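## Task

Remove the marker's cap, then draw the numeral 2 on the whiteboard and make no other marks; the top of the 2 must face the whiteboard's long side that lies farthest from the robot.

## Robot and tools

Robot: two arms, left_arm and right_arm, each with six joints and a two-finger gripper. Six cameras: cam_head_left, cam_head_right, cam_high, cam_low, cam_left_wrist, cam_right_wrist, all 504x504 pixels, with calibration supplied (K, distortion, T_world_to_cam in metres). Wrist camera poses follow the reported joint angles; all calibrations may be off by a few millimetres and degrees.

World frame: origin on the table surface midway between the arms, +z up, +x forward over the table, +y toward left_arm. Arm names do not match image sides. The mounting plates and the metal frame behind the arms are fixed obstacles.

Joint order, used in every row and every per-joint list in results: shoulder, elbow, waist, wrist pitch, wrist yaw, wrist roll. Stated ranges (rad): waist -2.618 to 3.054, shoulder 0.000 to 3.142, elbow 0.000 to 3.142, wrist pitch -1.571 to 1.571, wrist yaw -1.571 to 1.571, wrist roll -2.094 to 2.094. True ends may differ by up to 0.036 rad.

A row is a flat list of 14 numbers in [-1, 1]: left_arm's six joint values then its opening, then right_arm's six joint values then its opening. Both arms are always included. Joint values are offsets, not poses, scaled so 1.0 equals 1.202 rad for waist, 1.258 for shoulder, 1.238 for elbow, 2.073 for wrist pitch, and 2.022 for wrist yaw and wrist roll. The opening is absolute: +1 fully open, -1 closed. Optionally 12 more numbers (0 to 1) follow: per-joint stiffness multipliers, left_arm's six then right_arm's six in the joint order above; they persist until changed.

execute_actions(actions): a list of up to 15 actions; each action is a table of up to 15 rows, one row per 1/30 s control step, and a short table repeats its final row to fill 15 steps. Joint offsets in every row are measured from the angles at the start of that action (for the first action, the last reported angles), not from the previous row. An action that pushes a joint more than 0.036 rad beyond its range is rejected for both arms; if the first action fails this or any action is malformed, the entire call is rejected. An empty list simply returns the current state and images.

move(target, speed, blocking): target is one 14-number row (optional stiffness too); offsets count from the Joint positions in the latest result that showed them. All joints of both arms advance in step along their paths, so grippers trace curves. speed is the peak rate in rad/s of the joint with farthest to go, 0.01 to 2, default 0.5; path duration is clamped between 0.5 and 10 s. Moves do not avoid obstacles or the other arm. With blocking=false you get a result after 0.5 s; call wait or stop before sending further rows or moves. Its result adds a move: line giving the ending (done, off_target, moving, held, fault), limits=held or limits=none, and each arm's joint furthest from target.

wait(seconds): 0 to 10 s; arms keep their last command; a running move continues and the wait ends early when it finishes. stop(): brakes a running move; fast motion needs room to stop; fingers continue. zoom_image(camera, region): region [x0, y0, x1, y1] in that camera's pixels, origin top-left, at most 504 by 504. finished_scene(scene): ends the current scene by its number; irreversible, so call only when the digit is finished and will stay so. Its result may name a failure but never confirms success.

Reading results: each arm's gripper position (metres) and orientation quaternion (w, x, y, z) in the world frame; the printed position is approximate, worse at long reach. The gripper's fingers point along its +z and close along its y; the reported point sits between the pads about 1 cm short of the tips. Joint positions and velocities come per arm in joint order, with the pad gap last (metres; 0.094 fully open). grip_measured is the opening on the command scale; command about 0.03 below it to hold firmly. Joint targets shows what joints are currently driven toward. Step readings list joint angles at some steps; HELD marks an arm whose row was partly blocked. "joint sent to its limit" means a joint hit its end; "joint command not followed" means a clearance check altered targets. Also watch for FAULT, MOTOR HOT and OVER-TEMPERATURE FAULT lines.

Motion limits: each joint's target may lead its measured angle by at most 0.202 (waist), 0.258 (shoulder), 0.238 (elbow), 0.573 (wrist pitch), 0.522 (yaw, roll) rad per step, and a target putting the gripper over 70 mm from its current spot is scaled back, so big changes need several actions. Arms sent zeros can droop; re-command the desired angles.

Avoid: dropping the marker or cap, knocking anything off the table, stray strokes on the board, pressing hard into the board (speed and overshoot past contact raise force), the two arms touching, and long heavy holding that overheats motors. Loose objects may occasionally get nudged by outside pushes.

Each tool is called as name(argument=value, ...), one argument or row to a line, values as JSON.

## Session

execute_actions(
  actions=[],
)

Scene clock: 0.00 s.
left_arm: end_effector_position=(+0.2532, +0.2909, +0.2530) grip_measured=+1.000 end_effector_quat_wxyz=(+0.208, +0.112, +0.929, -0.284) | right_arm: end_effector_position=(+0.4256, -0.3197, +0.1973) grip_measured=+1.000 end_effector_quat_wxyz=(+0.382, -0.094, +0.918, +0.042)
Joint names: [shoulder, elbow, waist, wrist pitch, wrist yaw, wrist roll]
Joint positions: left_arm=[ 1.063  0.523  0.459 -0.662  0.532  0.769  0.094] | right_arm=[ 1.517  0.548 -0.503  0.452 -0.259 -0.53   0.094]
Joint velocities: left_arm=[-0.012 -0.002 -0.007  0.037 -0.066 -0.037  0.   ] | right_arm=[-0.017  0.032 -0.007  0.095  0.007  0.022  0.   ]
Joint torques (N m, as the arm reports them, + toward a larger angle): no reading
Motor temperatures (°C, as the motors report them): left_arm=[26 26 22 24 24 26] | right_arm=[27 24 26 26 23 25]
Joint targets: left_arm=[1.059 0.528 0.457 -0.664 0.543 0.772] | right_arm=[1.506 0.556 -0.500 0.463 -0.270 -0.530]
Joint stiffness scale: left_arm=[1. 1. 1. 1. 1. 1.] | right_arm=[1. 1. 1. 1. 1. 1.]
camera_calibration (this result's frames):
cam_left_wrist: T_world_to_cam=[[-0.102743, -0.843838, 0.52667, 0.138238], [-0.917052, 0.285449, 0.27845, 0.101014], [-0.385304, -0.454375, -0.803171, 0.534151], [0, 0, 0, 1]] pos_world=[0.312649, 0.330521, 0.328082]
cam_right_wrist: T_world_to_cam=[[0.210526, -0.977353, 0.0214661, -0.404175], [-0.966853, -0.211409, -0.143186, 0.389451], [0.144482, 0.00938987, -0.989463, 0.245007], [0, 0, 0, 1]] pos_world=[0.426232, -0.314988, 0.306866]

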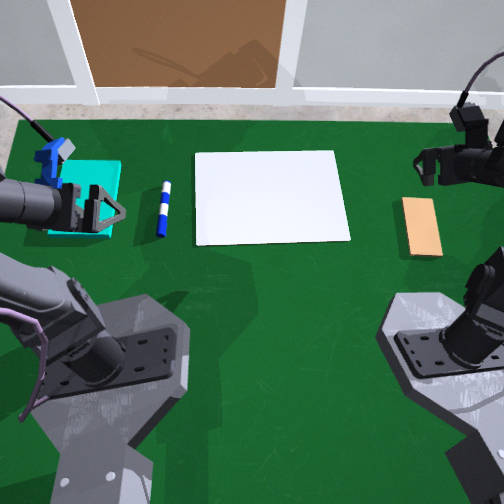

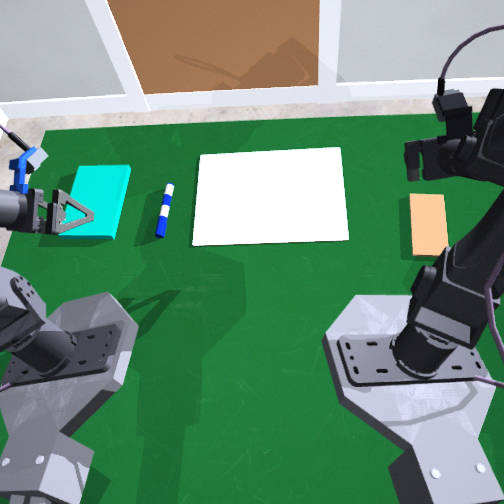

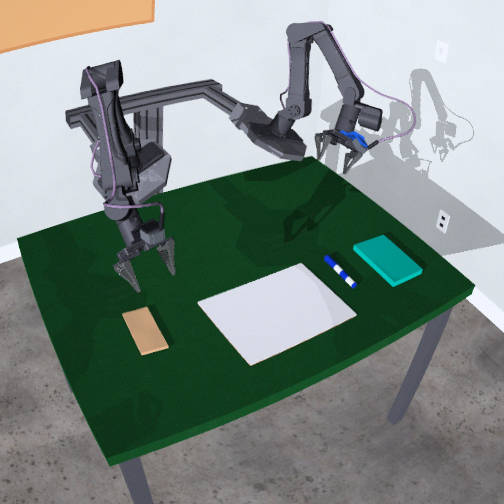

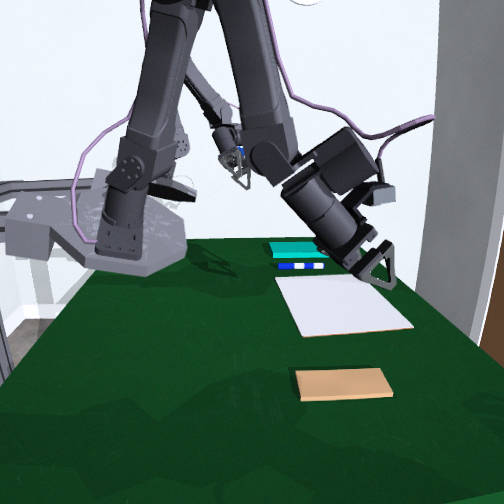

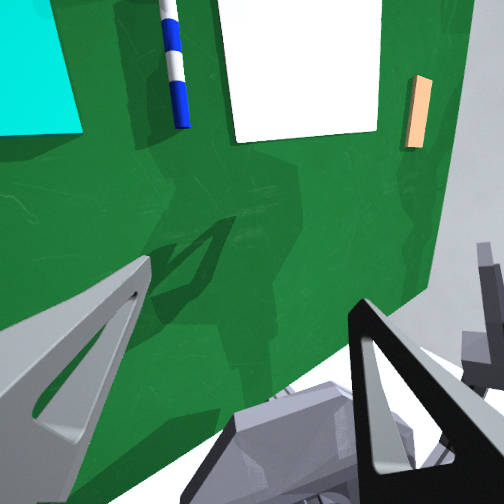

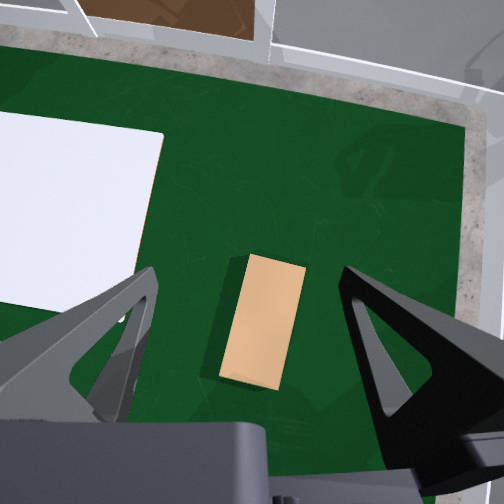

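zoom_image(
  camera="cam_head_left",
  region=[130,160,230,250],
)

zoom_image(
  camera="cam_left_wrist",
  region=[120,0,260,140],
)

zoom_image(
  camera="cam_high",
  region=[300,240,380,300],
)

Region (130, 160, 230, 250) of cam_head_left's 504x504 image, scaled by 5.040, with more detail than that image has; it fills the top 454 rows of this view, and the rest is white.

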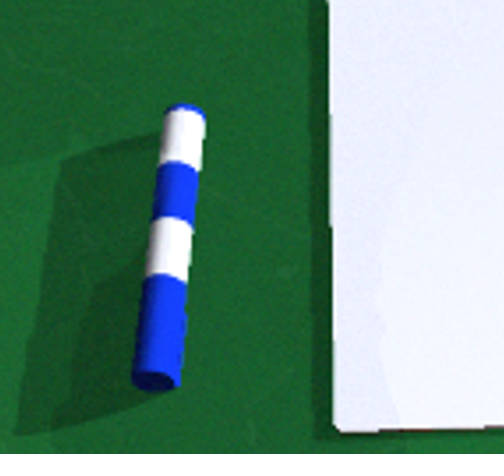

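Region (120, 0, 260, 140) of cam_left_wrist's 504x504 image, scaled by 3.600, with more detail than that image has.

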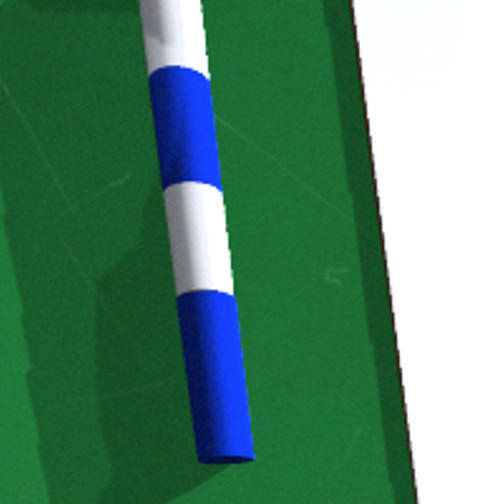

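Region (300, 240, 380, 300) of cam_high's 504x504 image, scaled by 6.300, with more detail than that image has; it fills the top 378 rows of this view, and the rest is white.

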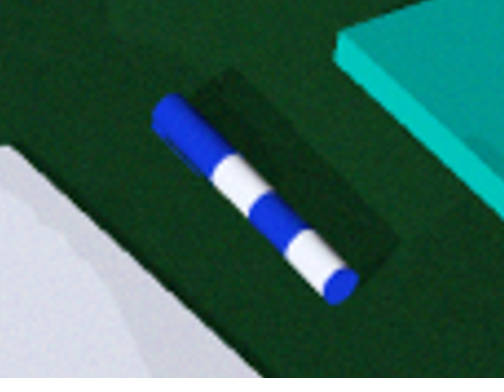

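move(
  target=[1.0,0.95,-0.506,-0.1,-0.441,-0.394,0.4,0,0,0,0,0,0,1],
  speed=1.0,
)

Scene clock: 6.17 s.
left_arm: end_effector_position=(+0.4465, +0.2405, +0.1211) grip_measured=+0.402 end_effector_quat_wxyz=(-0.069, +0.054, +0.996, -0.005) | right_arm: end_effector_position=(+0.4250, -0.3203, +0.1965) grip_measured=+1.000 end_effector_quat_wxyz=(+0.380, -0.093, +0.919, +0.041)
Joint names: [shoulder, elbow, waist, wrist pitch, wrist yaw, wrist roll]
Joint positions: left_arm=[ 2.325  1.676 -0.146 -0.861 -0.353 -0.021  0.066] | right_arm=[ 1.517  0.548 -0.503  0.449 -0.254 -0.53   0.094]
Joint velocities: left_arm=[ 0.007 -0.007 -0.007  0.022  0.007 -0.007  0.001] | right_arm=[-0.002 -0.002 -0.002 -0.007  0.007 -0.066  0.   ]
Joint torques (N m, as the arm reports them, + toward a larger angle): left_arm=[-10.75   6.72  -4.14  -0.03   0.02  -0.01] | right_arm=[-7.09  4.28  1.05  1.13 -0.28  0.01]
Motor temperatures (°C, as the motors report them): left_arm=[27 27 22 24 24 26] | right_arm=[28 24 26 27 23 25]
Joint targets: left_arm=[2.321 1.700 -0.149 -0.870 -0.360 -0.027] | right_arm=[1.517 0.548 -0.503 0.452 -0.259 -0.530]
Joint stiffness scale: left_arm=[1. 1. 1. 1. 1. 1.] | right_arm=[1. 1. 1. 1. 1. 1.]
move: off_target (left_arm); limits=none; left_arm: farthest joint: the elbow, 0.023 radians from its target (1.176 radians at the start); right_arm: farthest joint: the wrist yaw, 0.005 radians from its target (0.000 radians at the start)
camera_calibration (this result's frames):
cam_left_wrist: T_world_to_cam=[[0.107714, -0.991769, -0.0692267, 0.198831], [-0.632864, -0.122103, 0.764575, 0.241668], [-0.766734, -0.0385447, -0.640807, 0.530427], [0, 0, 0, 1]] pos_world=[0.538222, 0.247148, 0.168892]
cam_right_wrist: T_world_to_cam=[[0.208119, -0.977832, 0.0230536, -0.404028], [-0.968, -0.209291, -0.13847, 0.38888], [0.140225, 0.00650231, -0.990098, 0.245402], [0, 0, 0, 1]] pos_world=[0.42611, -0.315278, 0.306135]

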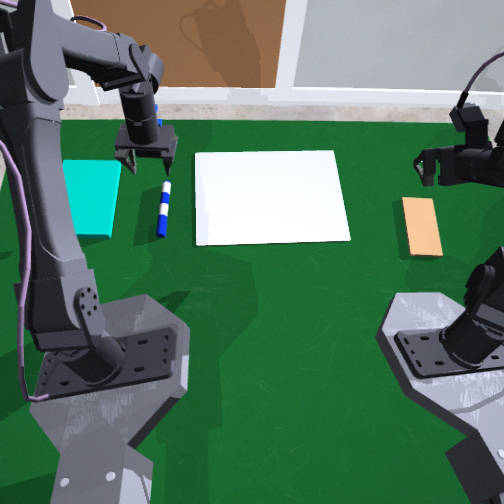

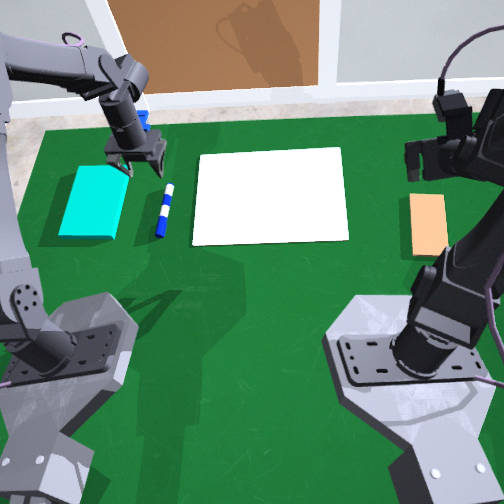

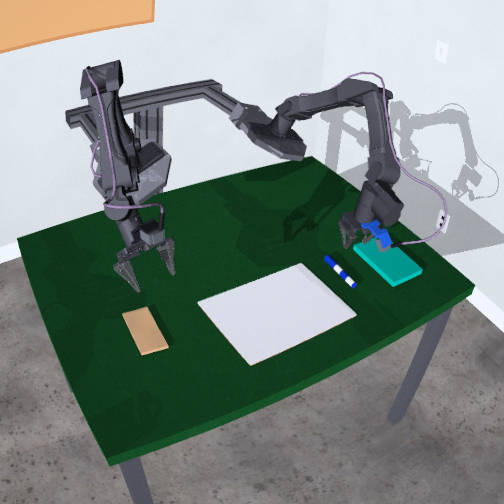

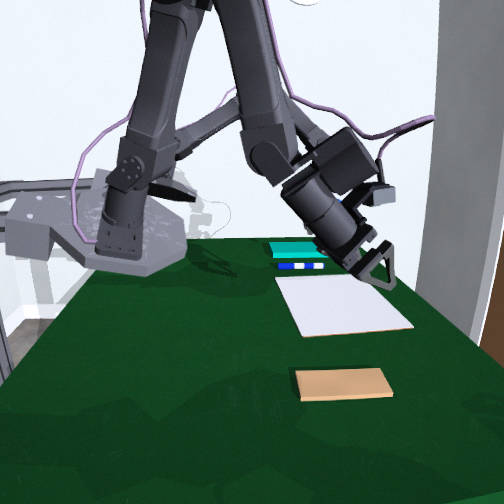

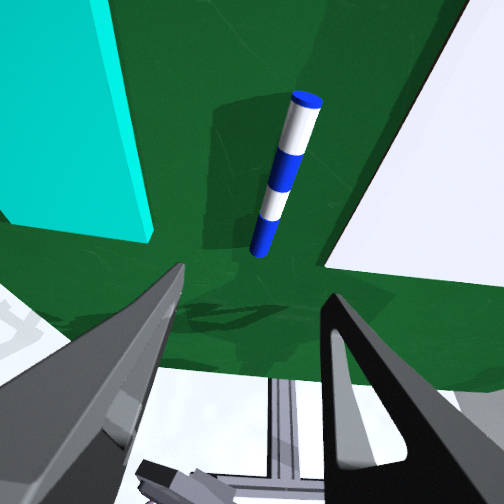

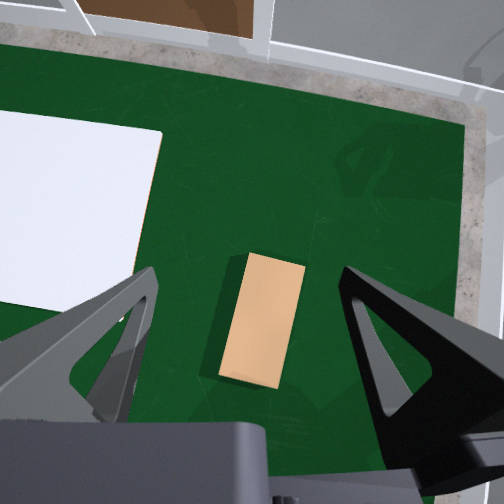

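move(
  target=[0.222,0.124,0.037,0.061,-0.003,-0.003,0.4,0,0,0,0,0,0,1],
  speed=0.6,
)

Scene clock: 7.80 s.
left_arm: end_effector_position=(+0.4421, +0.2272, +0.0245) grip_measured=+0.402 end_effector_quat_wxyz=(-0.095, +0.038, +0.995, -0.001) | right_arm: end_effector_position=(+0.4244, -0.3209, +0.1959) grip_measured=+1.000 end_effector_quat_wxyz=(+0.378, -0.092, +0.920, +0.039)
Joint names: [shoulder, elbow, waist, wrist pitch, wrist yaw, wrist roll]
Joint positions: left_arm=[ 2.611  1.808 -0.099 -0.744 -0.354 -0.021  0.066] | right_arm=[ 1.517  0.548 -0.503  0.447 -0.249 -0.53   0.094]
Joint velocities: left_arm=[ 0.017 -0.022 -0.017 -0.037 -0.022  0.051  0.   ] | right_arm=[ 0.012 -0.012 -0.002 -0.022  0.051 -0.037  0.   ]
Joint torques (N m, as the arm reports them, + toward a larger angle): left_arm=[-11.44   6.01  -4.49   0.05   0.03  -0.04] | right_arm=[-7.16  4.29  1.05  1.13 -0.27  0.01]
Motor temperatures (°C, as the motors report them): left_arm=[27 27 23 24 24 26] | right_arm=[28 24 26 28 23 25]
Joint targets: left_arm=[2.604 1.830 -0.102 -0.734 -0.359 -0.027] | right_arm=[1.517 0.548 -0.503 0.450 -0.254 -0.530]
Joint stiffness scale: left_arm=[1. 1. 1. 1. 1. 1.] | right_arm=[1. 1. 1. 1. 1. 1.]
move: off_target (left_arm); limits=none; left_arm: farthest joint: the elbow, 0.022 radians from its target (0.153 radians at the start); right_arm: farthest joint: the wrist yaw, 0.005 radians from its target (0.000 radians at the start)
camera_calibration (this result's frames):
cam_left_wrist: T_world_to_cam=[[0.133789, -0.987009, -0.0889636, 0.167355], [-0.589071, -0.151395, 0.793773, 0.297728], [-0.796929, -0.0537922, -0.601673, 0.480549], [0, 0, 0, 1]] pos_world=[0.535956, 0.236105, 0.0676932]
cam_right_wrist: T_world_to_cam=[[0.205656, -0.978309, 0.0248617, -0.403948], [-0.969085, -0.207124, -0.134065, 0.388426], [0.136306, 0.0034781, -0.990661, 0.245638], [0, 0, 0, 1]] pos_world=[0.42601, -0.315588, 0.305461]

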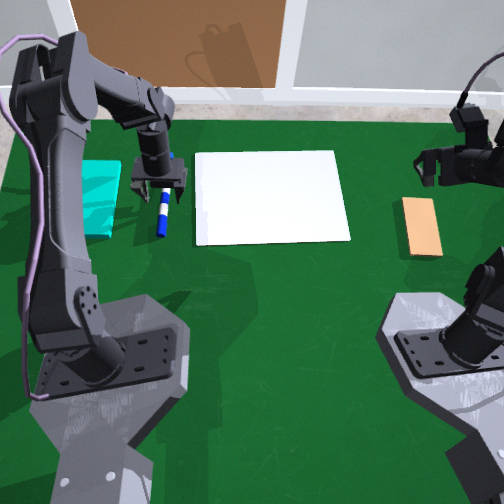

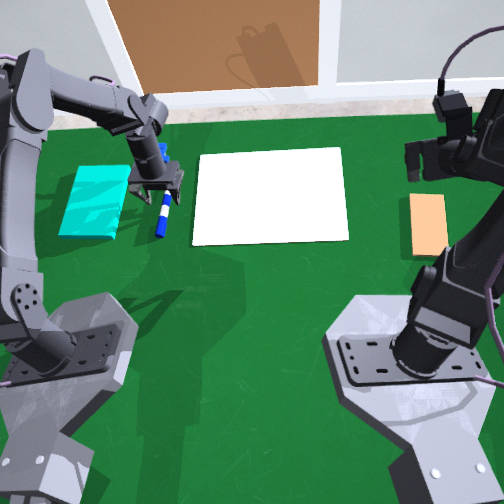

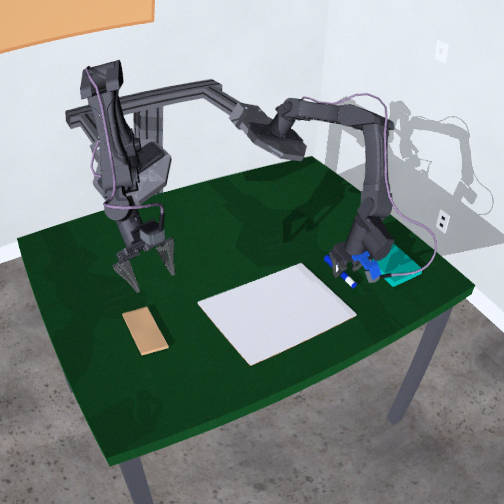

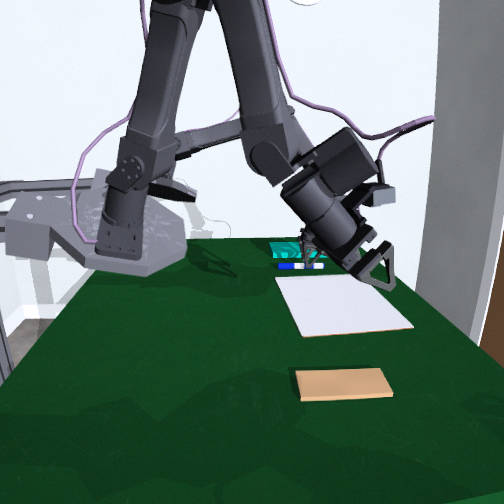

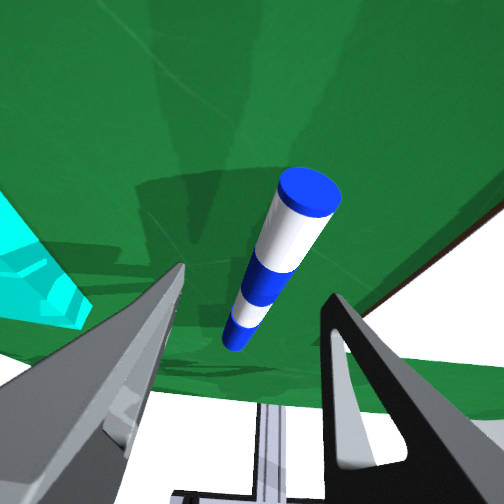

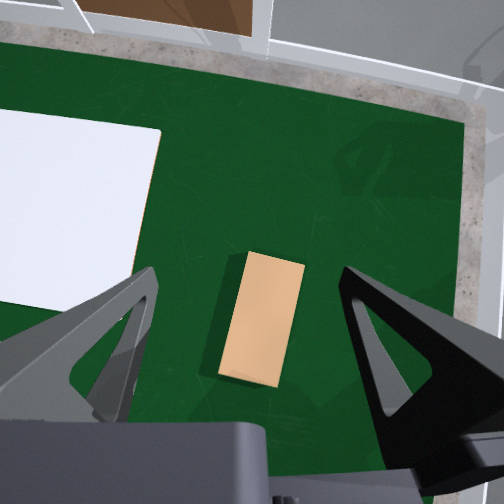

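execute_actions(
  actions=[
    [[0.010,0.01,0.002,0.005,0,0,0.4,0,0,0,0,0,0,1],[0.020,0.01,0.004,0.01,0,0,0.4,0,0,0,0,0,0,1]],
    [[0.02,0.01,0.004,0.01,0,0,-0.2,0,0,0,0,0,0,1],[0.02,0.01,0.004,0.01,0,0,-0.5,0,0,0,0,0,0,1]],
  ],
)

Scene clock: 9.07 s.
left_arm: end_effector_position=(+0.4377, +0.2275, +0.0131) grip_measured=-0.499 end_effector_quat_wxyz=(-0.098, +0.035, +0.995, +0.001) | right_arm: end_effector_position=(+0.4233, -0.3220, +0.1946) grip_measured=+1.000 end_effector_quat_wxyz=(+0.374, -0.091, +0.922, +0.037)
Joint names: [shoulder, elbow, waist, wrist pitch, wrist yaw, wrist roll]
Joint positions: left_arm=[ 2.637  1.808 -0.09  -0.723 -0.355 -0.021  0.024] | right_arm=[ 1.517  0.548 -0.503  0.442 -0.24  -0.53   0.094]
Joint velocities: left_arm=[ 0.007 -0.017 -0.002  0.007 -0.007  0.007 -0.001] | right_arm=[-0.007 -0.022  0.017  0.051  0.007  0.051  0.   ]
Joint torques (N m, as the arm reports them, + toward a larger angle): left_arm=[-9.86  5.19 -4.03  0.05  0.1   0.03] | right_arm=[-7.11  4.26  1.04  1.11 -0.27  0.03]
Motor temperatures (°C, as the motors report them): left_arm=[28 27 23 24 24 26] | right_arm=[28 24 26 28 23 25]
Joint targets: left_arm=[2.653 1.820 -0.088 -0.712 -0.354 -0.021] | right_arm=[1.517 0.548 -0.503 0.445 -0.245 -0.530]
Joint stiffness scale: left_arm=[1. 1. 1. 1. 1. 1.] | right_arm=[1. 1. 1. 1. 1. 1.]
Step readings (joint positions; steps 1 to 15: 1st action; 16 to 30: 2nd action):
0: left_arm=[2.611 1.808 -0.099 -0.744 -0.354 -0.021] | right_arm=[1.517 0.548 -0.503 0.447 -0.249 -0.530]
1: left_arm=[2.611 1.808 -0.099 -0.744 -0.354 -0.021] | right_arm=[1.517 0.548 -0.503 0.447 -0.249 -0.530]
2: left_arm=[2.612 1.808 -0.098 -0.743 -0.354 -0.021] | right_arm=[1.517 0.548 -0.503 0.446 -0.248 -0.530]
4: left_arm=[2.616 1.808 -0.097 -0.737 -0.354 -0.021] | right_arm=[1.517 0.548 -0.503 0.445 -0.247 -0.530]
8: left_arm=[2.626 1.808 -0.094 -0.735 -0.354 -0.021] | right_arm=[1.517 0.548 -0.503 0.445 -0.246 -0.530]
15: left_arm=[2.628 1.808 -0.093 -0.733 -0.354 -0.021] | right_arm=[1.517 0.548 -0.503 0.444 -0.245 -0.530]
16: left_arm=[2.629 1.808 -0.093 -0.732 -0.354 -0.021] | right_arm=[1.517 0.548 -0.503 0.444 -0.244 -0.530]
17: left_arm=[2.631 1.808 -0.092 -0.729 -0.354 -0.021] | right_arm=[1.517 0.548 -0.503 0.444 -0.243 -0.530]
19: left_arm=[2.636 1.808 -0.091 -0.725 -0.354 -0.021] | right_arm=[1.517 0.548 -0.503 0.443 -0.242 -0.530]
23: left_arm=[2.637 1.808 -0.090 -0.723 -0.355 -0.021] | right_arm=[1.517 0.548 -0.503 0.442 -0.241 -0.530]
30: Joint positions above
camera_calibration (this result's frames):
cam_left_wrist: T_world_to_cam=[[0.138668, -0.985919, -0.0934659, 0.164858], [-0.582374, -0.157515, 0.797515, 0.302668], [-0.801007, -0.0561578, -0.596016, 0.472431], [0, 0, 0, 1]] pos_world=[0.531826, 0.236742, 0.0556028]
cam_right_wrist: T_world_to_cam=[[0.201288, -0.979136, 0.0278622, -0.403701], [-0.971084, -0.203199, -0.125325, 0.38733], [0.128371, -0.00183023, -0.991724, 0.24636], [0, 0, 0, 1]] pos_world=[0.425764, -0.316122, 0.304111]

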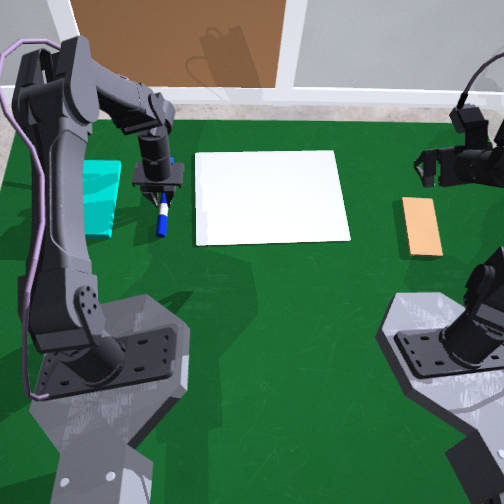

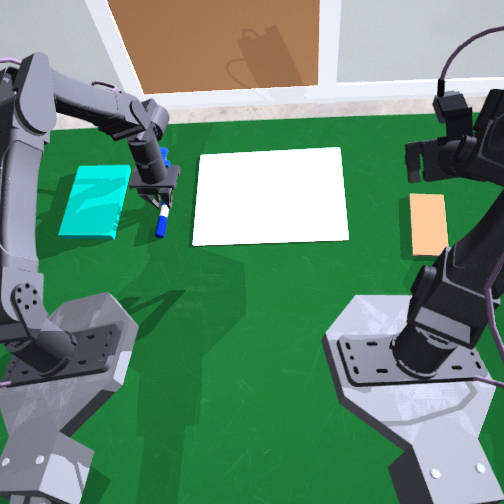

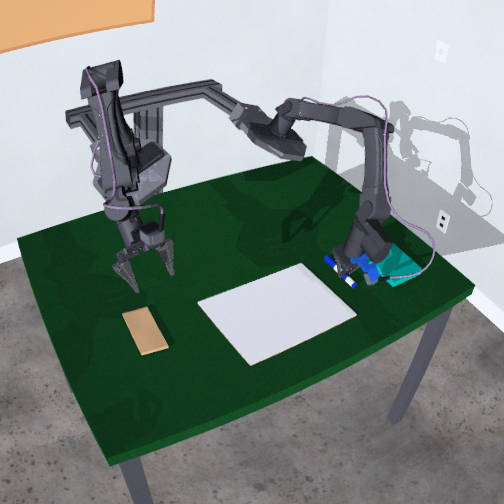

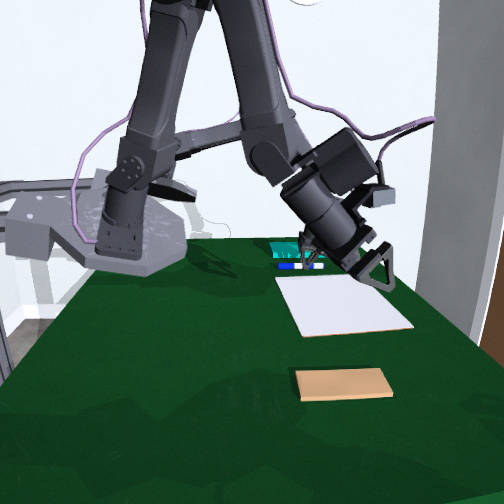

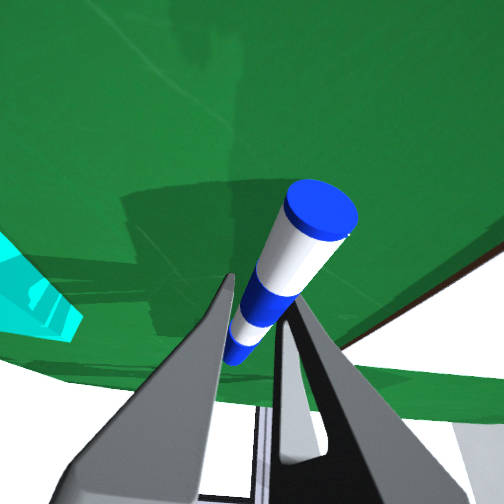

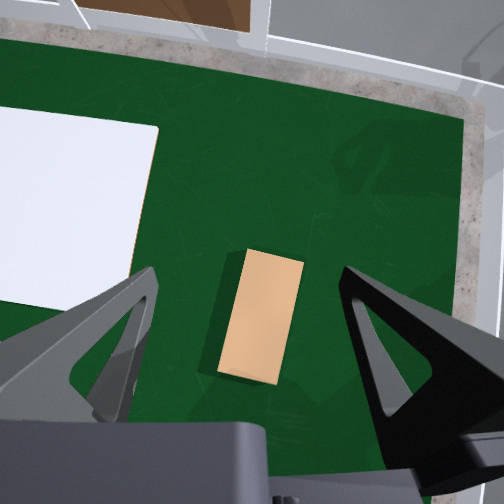

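execute_actions(
  actions=[
    [[0.012,0.01,0,0.005,0,0,-0.74,0,0,0,0,0,0,1]],
  ],
)

move(
  target=[-0.25,-0.267,-0.08,0.083,0.065,0,-0.74,0.25,0.4,0.35,-0.3,0.1,1.0,1],
  speed=1.2,
)

Scene clock: 11.20 s.
left_arm: end_effector_position=(+0.4379, +0.2276, +0.0130) grip_measured=-0.648 end_effector_quat_wxyz=(-0.098, +0.035, +0.995, +0.001) | right_arm: end_effector_position=(+0.4227, -0.3225, +0.1939) grip_measured=+1.000 end_effector_quat_wxyz=(+0.372, -0.090, +0.923, +0.035)
Joint names: [shoulder, elbow, waist, wrist pitch, wrist yaw, wrist roll]
Joint positions: left_arm=[ 2.637  1.808 -0.09  -0.722 -0.356 -0.021  0.017] | right_arm=[ 1.517  0.548 -0.503  0.439 -0.236 -0.53   0.094]
Joint velocities: left_arm=[ 0.007  0.002  0.002  0.081 -0.022  0.139 -0.001] | right_arm=[-0.012 -0.002 -0.012 -0.066 -0.037  0.022  0.   ]
Joint torques (N m, as the arm reports them, + toward a larger angle): left_arm=[-9.88  5.17 -4.19  0.03  0.09  0.02] | right_arm=[-7.09  4.32  1.09  1.12 -0.27  0.02]
Motor temperatures (°C, as the motors report them): left_arm=[28 27 23 24 24 26] | right_arm=[28 24 26 28 23 25]
Joint targets: left_arm=[2.652 1.820 -0.090 -0.713 -0.355 -0.021] | right_arm=[1.517 0.548 -0.503 0.442 -0.240 -0.530]
Joint stiffness scale: left_arm=[1. 1. 1. 1. 1. 1.] | right_arm=[1. 1. 1. 1. 1. 1.]
Step readings (joint positions):
0: left_arm=[2.637 1.808 -0.090 -0.723 -0.355 -0.021] | right_arm=[1.517 0.548 -0.503 0.442 -0.240 -0.530]
1: left_arm=[2.637 1.808 -0.090 -0.723 -0.356 -0.021] | right_arm=[1.517 0.548 -0.503 0.442 -0.239 -0.530]
2: left_arm=[2.637 1.808 -0.090 -0.723 -0.356 -0.021] | right_arm=[1.517 0.548 -0.503 0.441 -0.239 -0.530]
4: left_arm=[2.637 1.808 -0.090 -0.722 -0.356 -0.021] | right_arm=[1.517 0.548 -0.503 0.440 -0.238 -0.530]
8: left_arm=[2.637 1.808 -0.090 -0.722 -0.356 -0.021] | right_arm=[1.517 0.548 -0.503 0.440 -0.236 -0.530]
15: Joint positions above
camera_calibration (this result's frames):
cam_left_wrist: T_world_to_cam=[[0.138928, -0.985858, -0.0937163, 0.164756], [-0.582941, -0.157914, 0.797021, 0.303157], [-0.800549, -0.0560977, -0.596636, 0.472353], [0, 0, 0, 1]] pos_world=[0.531975, 0.236796, 0.0556405]
cam_right_wrist: T_world_to_cam=[[0.199162, -0.979529, 0.0292875, -0.403557], [-0.972062, -0.201256, -0.120794, 0.386708], [0.124215, -0.00441175, -0.992245, 0.246793], [0, 0, 0, 1]] pos_world=[0.425622, -0.31638, 0.30341]

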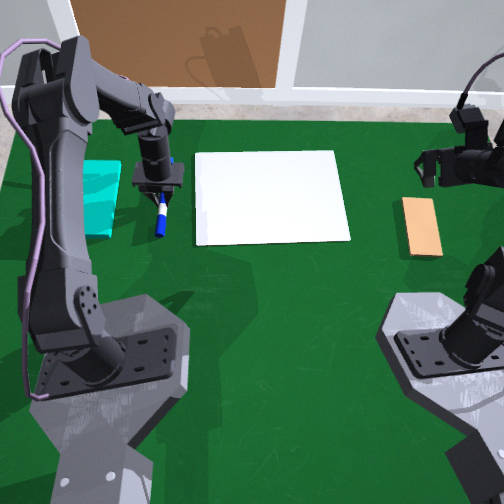

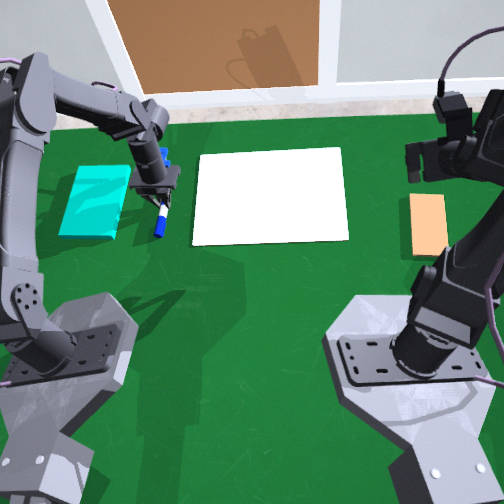

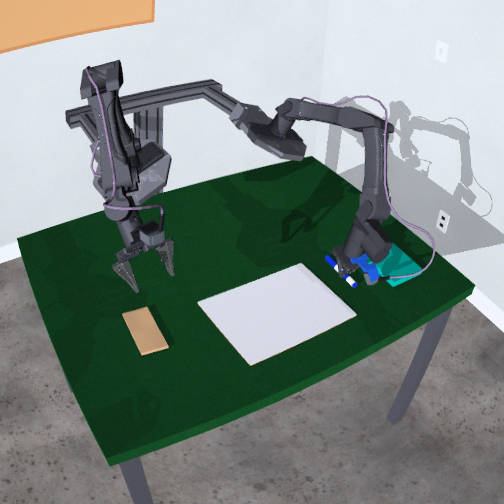

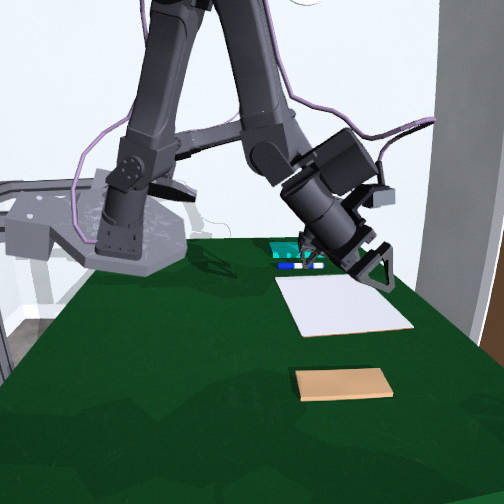

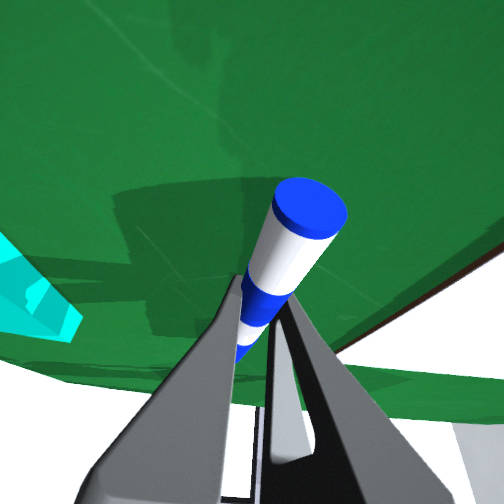

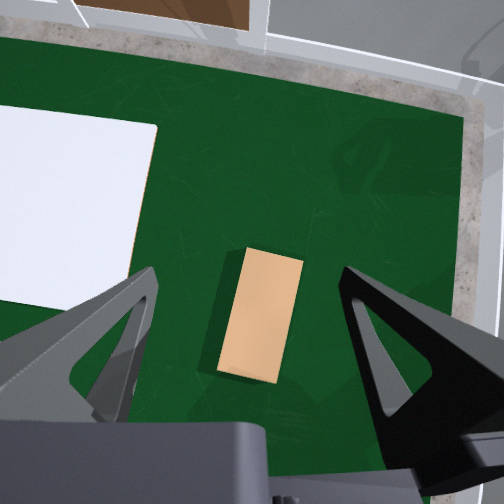

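Scene clock: 13.87 s.
left_arm: end_effector_position=(+0.4379, +0.1923, +0.0866) grip_measured=-0.648 end_effector_quat_wxyz=(-0.019, +0.047, +0.996, -0.071) | right_arm: end_effector_position=(+0.4453, -0.1765, +0.1660) grip_measured=+1.000 end_effector_quat_wxyz=(-0.014, +0.661, +0.716, +0.226)
Joint names: [shoulder, elbow, waist, wrist pitch, wrist yaw, wrist roll]
Joint positions: left_arm=[ 2.34   1.493 -0.173 -0.558 -0.232 -0.021  0.017] | right_arm=[ 1.821  1.012 -0.096 -0.175 -0.042  1.488  0.094]
Joint velocities: left_arm=[ 0.002 -0.007 -0.012  0.037  0.022  0.037 -0.   ] | right_arm=[ 0.012 -0.007  0.017 -0.022 -0.007 -0.007  0.   ]
Joint torques (N m, as the arm reports them, + toward a larger angle): left_arm=[-11.34   3.61  -4.93   0.36   0.25   0.03] | right_arm=[-8.45  7.43  3.82  0.49 -0.1   0.07]
Motor temperatures (°C, as the motors report them): left_arm=[29 27 23 24 24 26] | right_arm=[29 24 26 28 23 25]
Joint targets: left_arm=[2.323 1.477 -0.187 -0.550 -0.224 -0.021] | right_arm=[1.831 1.043 -0.083 -0.183 -0.034 1.492]
Joint stiffness scale: left_arm=[1. 1. 1. 1. 1. 1.] | right_arm=[1. 1. 1. 1. 1. 1.]
move: off_target (right_arm); limits=none; left_arm: farthest joint: the shoulder, 0.018 radians from its target (0.315 radians at the start); right_arm: farthest joint: the elbow, 0.031 radians from its target (0.495 radians at the start)
camera_calibration (this result's frames):
cam_left_wrist: T_world_to_cam=[[0.131289, -0.988432, 0.0759283, 0.126067], [-0.698898, -0.0379681, 0.714213, 0.273821], [-0.703068, -0.146835, -0.695798, 0.497609], [0, 0, 0, 1]] pos_world=[0.524675, 0.208071, 0.141097]
cam_right_wrist: T_world_to_cam=[[-0.952841, -0.0533335, -0.298746, 0.466601], [-0.278631, 0.54381, 0.791603, 0.105964], [0.120242, 0.837512, -0.533025, 0.291111], [0, 0, 0, 1]] pos_world=[0.439117, -0.276548, 0.210683]

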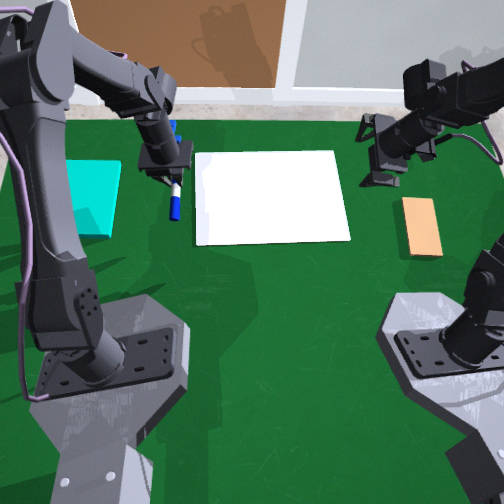

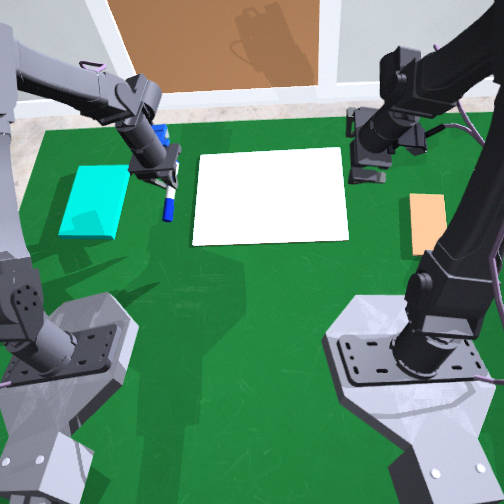

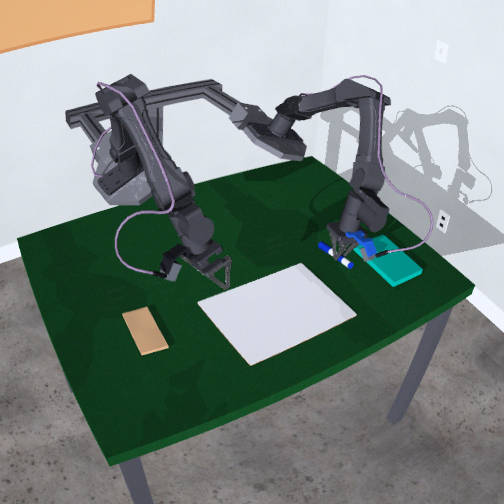

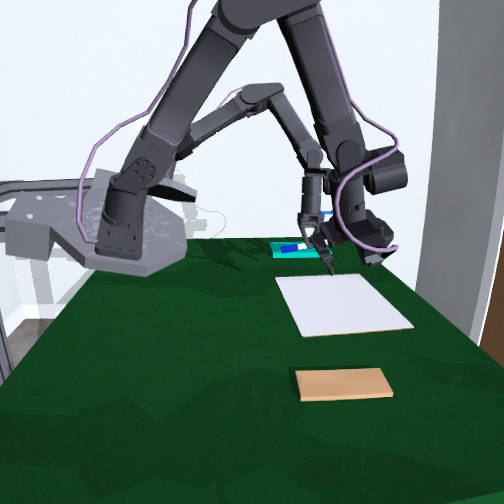

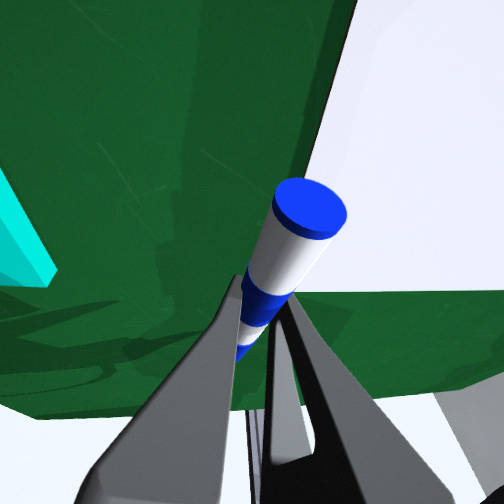

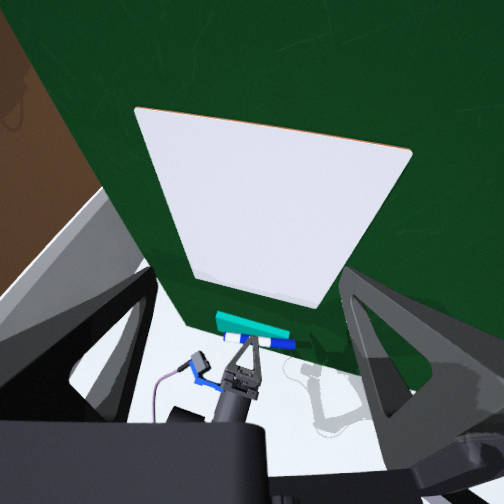

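move(
  target=[-0.006,-0.012,-0.209,0.004,0.004,-0.933,-0.74,0.254,0.384,0.29,-0.195,0.04,0.258,1],
  speed=1.2,
)

Scene clock: 16.63 s.
left_arm: end_effector_position=(+0.4256, +0.0910, +0.1272) grip_measured=-0.649 end_effector_quat_wxyz=(+0.068, +0.700, -0.707, +0.071) | right_arm: end_effector_position=(+0.4397, -0.0322, +0.1775) grip_measured=+1.000 end_effector_quat_wxyz=(-0.136, +0.721, +0.665, +0.136)
Joint names: [shoulder, elbow, waist, wrist pitch, wrist yaw, wrist roll]
Joint positions: left_arm=[ 2.34   1.493 -0.414 -0.551 -0.226 -1.901  0.017] | right_arm=[ 2.133  1.456  0.238 -0.565  0.031  2.003  0.094]
Joint velocities: left_arm=[ 0.007 -0.002  0.002  0.007 -0.007  0.037 -0.   ] | right_arm=[-0.007  0.002 -0.007  0.007 -0.022 -0.007  0.   ]
Joint torques (N m, as the arm reports them, + toward a larger angle): left_arm=[-10.45   4.1   -5.08   0.48   0.22  -0.05] | right_arm=[-10.47   8.05   5.55   0.19  -0.12   0.09]
Motor temperatures (°C, as the motors report them): left_arm=[30 27 23 24 24 26] | right_arm=[29 25 26 28 23 25]
Joint targets: left_arm=[2.333 1.479 -0.425 -0.550 -0.223 -1.908] | right_arm=[2.141 1.488 0.253 -0.579 0.039 2.010]
Joint stiffness scale: left_arm=[1. 1. 1. 1. 1. 1.] | right_arm=[1. 1. 1. 1. 1. 1.]
move: off_target (right_arm); limits=none; left_arm: farthest joint: the elbow, 0.015 radians from its target (0.015 radians at the start); right_arm: farthest joint: the elbow, 0.032 radians from its target (0.475 radians at the start)
camera_calibration (this result's frames):
cam_left_wrist: T_world_to_cam=[[0.97546, 0.198949, -0.0943285, -0.421191], [0.193607, -0.57101, 0.797787, -0.109622], [0.104857, -0.796472, -0.595515, 0.20483], [0, 0, 0, 1]] pos_world=[0.410601, 0.184342, 0.169704]
cam_right_wrist: T_world_to_cam=[[-0.998569, 0.0495196, 0.0201779, 0.439219], [0.0426804, 0.510778, 0.858653, -0.137424], [0.0322137, 0.858285, -0.51216, 0.212711], [0, 0, 0, 1]] pos_world=[0.437603, -0.134123, 0.218079]

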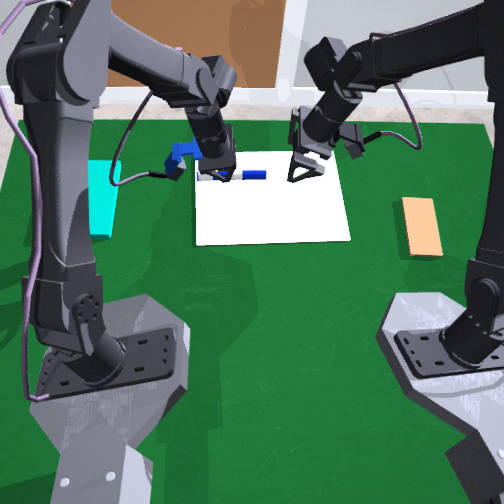

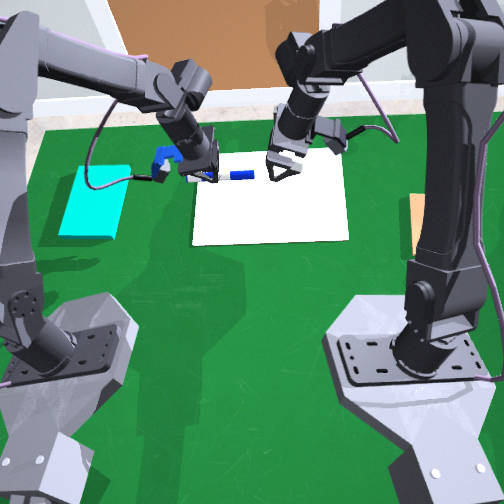

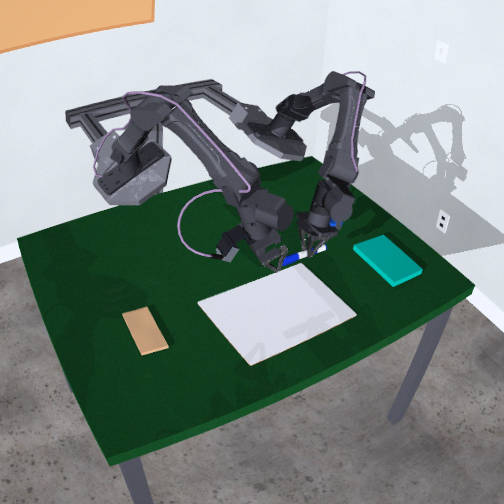

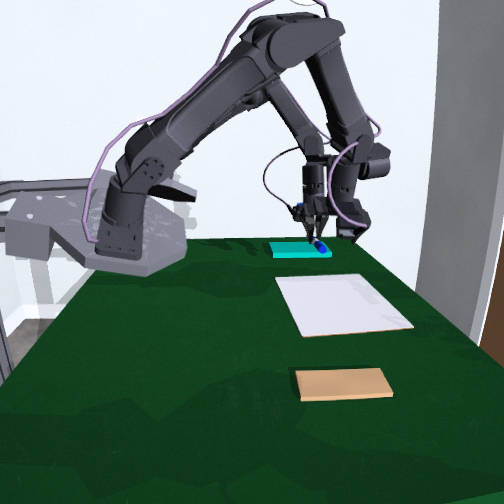

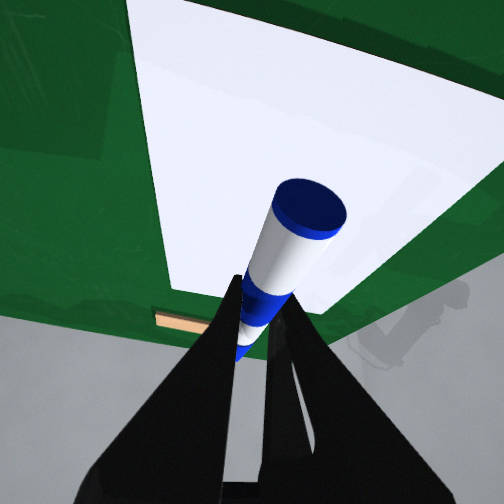

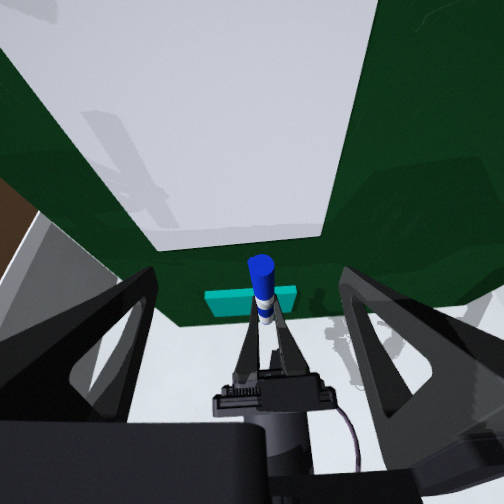

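move(
  target=[-0.006,-0.011,-0.009,0,0.001,-0.003,-0.74,0.165,0.086,0.067,0.054,0.004,0.003,0.6],
  speed=0.4,
)

Scene clock: 19.23 s.
left_arm: end_effector_position=(+0.4257, +0.0909, +0.1272) grip_measured=-0.649 end_effector_quat_wxyz=(+0.068, +0.701, -0.707, +0.071) | right_arm: end_effector_position=(+0.4262, +0.0222, +0.1263) grip_measured=+0.603 end_effector_quat_wxyz=(-0.145, +0.697, +0.689, +0.133)
Joint names: [shoulder, elbow, waist, wrist pitch, wrist yaw, wrist roll]
Joint positions: left_arm=[ 2.34   1.493 -0.414 -0.551 -0.226 -1.902  0.017] | right_arm=[ 2.341  1.528  0.304 -0.456  0.032  2.003  0.075]
Joint velocities: left_arm=[-0.007  0.017  0.002 -0.007  0.007 -0.11   0.   ] | right_arm=[-0.012 -0.012 -0.037 -0.037 -0.037 -0.007 -0.   ]
Joint torques (N m, as the arm reports them, + toward a larger angle): left_arm=[-10.45   4.16  -5.16   0.47   0.21  -0.03] | right_arm=[-11.85   7.89   5.99   0.37  -0.12   0.08]
Motor temperatures (°C, as the motors report them): left_arm=[30 27 23 24 24 26] | right_arm=[30 25 27 28 23 25]
Joint targets: left_arm=[2.333 1.480 -0.425 -0.551 -0.224 -1.907] | right_arm=[2.341 1.562 0.319 -0.453 0.039 2.009]
Joint stiffness scale: left_arm=[1. 1. 1. 1. 1. 1.] | right_arm=[1. 1. 1. 1. 1. 1.]
move: off_target (right_arm); limits=none; left_arm: farthest joint: the elbow, 0.014 radians from its target (0.014 radians at the start); right_arm: farthest joint: the elbow, 0.035 radians from its target (0.107 radians at the start)
camera_calibration (this result's frames):
cam_left_wrist: T_world_to_cam=[[0.975378, 0.199451, -0.0941076, -0.42131], [0.193707, -0.570808, 0.797907, -0.109737], [0.105426, -0.796491, -0.595388, 0.204543], [0, 0, 0, 1]] pos_world=[0.410629, 0.184309, 0.169695]
cam_right_wrist: T_world_to_cam=[[-0.9995, -0.0205366, 0.0240605, 0.425525], [0.0103912, 0.505249, 0.862911, -0.107339], [-0.0298778, 0.862729, -0.504782, 0.165646], [0, 0, 0, 1]] pos_world=[0.431376, -0.0799361, 0.166001]

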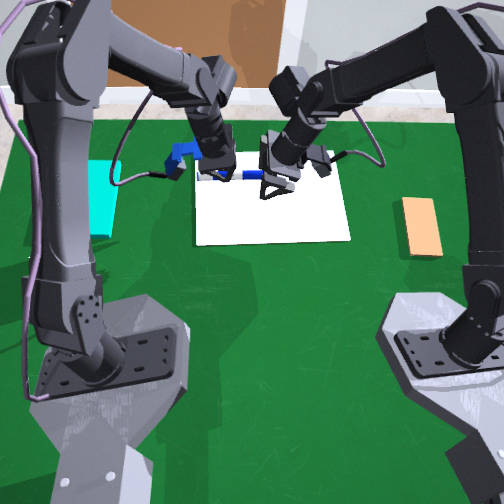

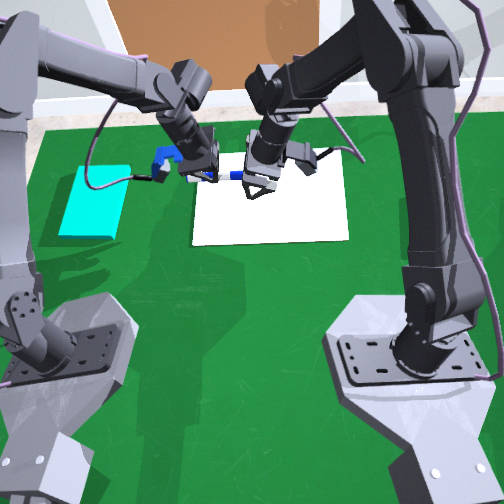

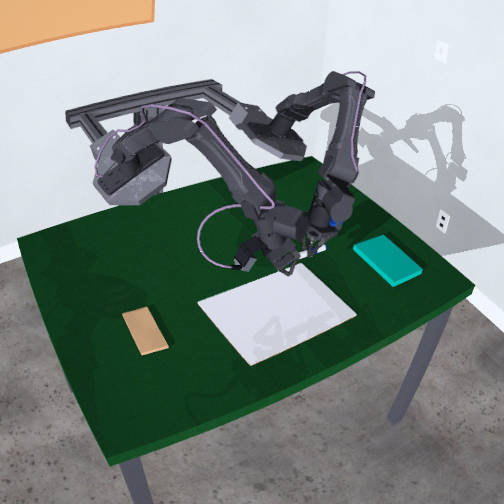

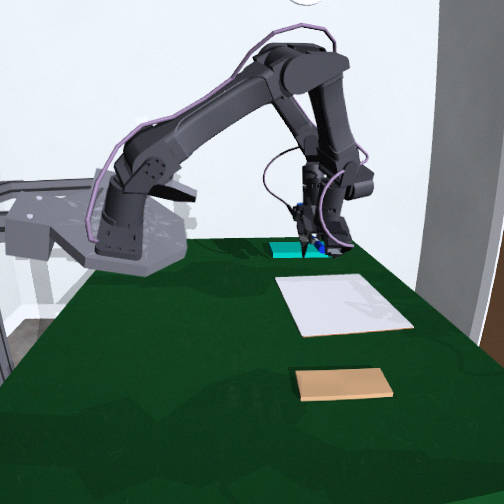

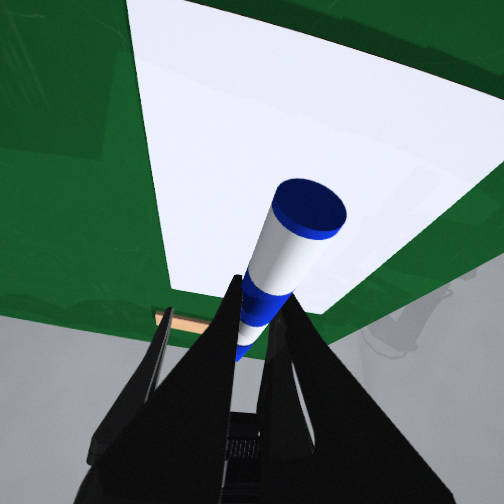

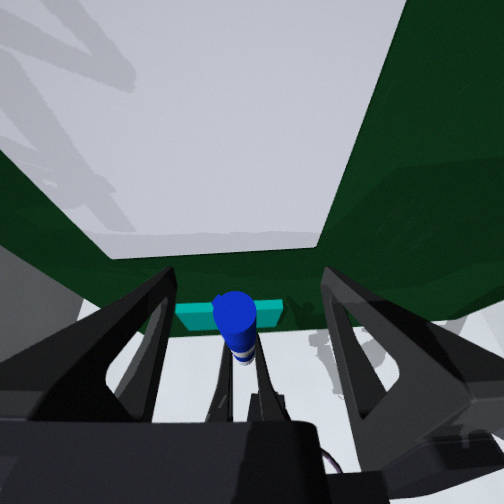

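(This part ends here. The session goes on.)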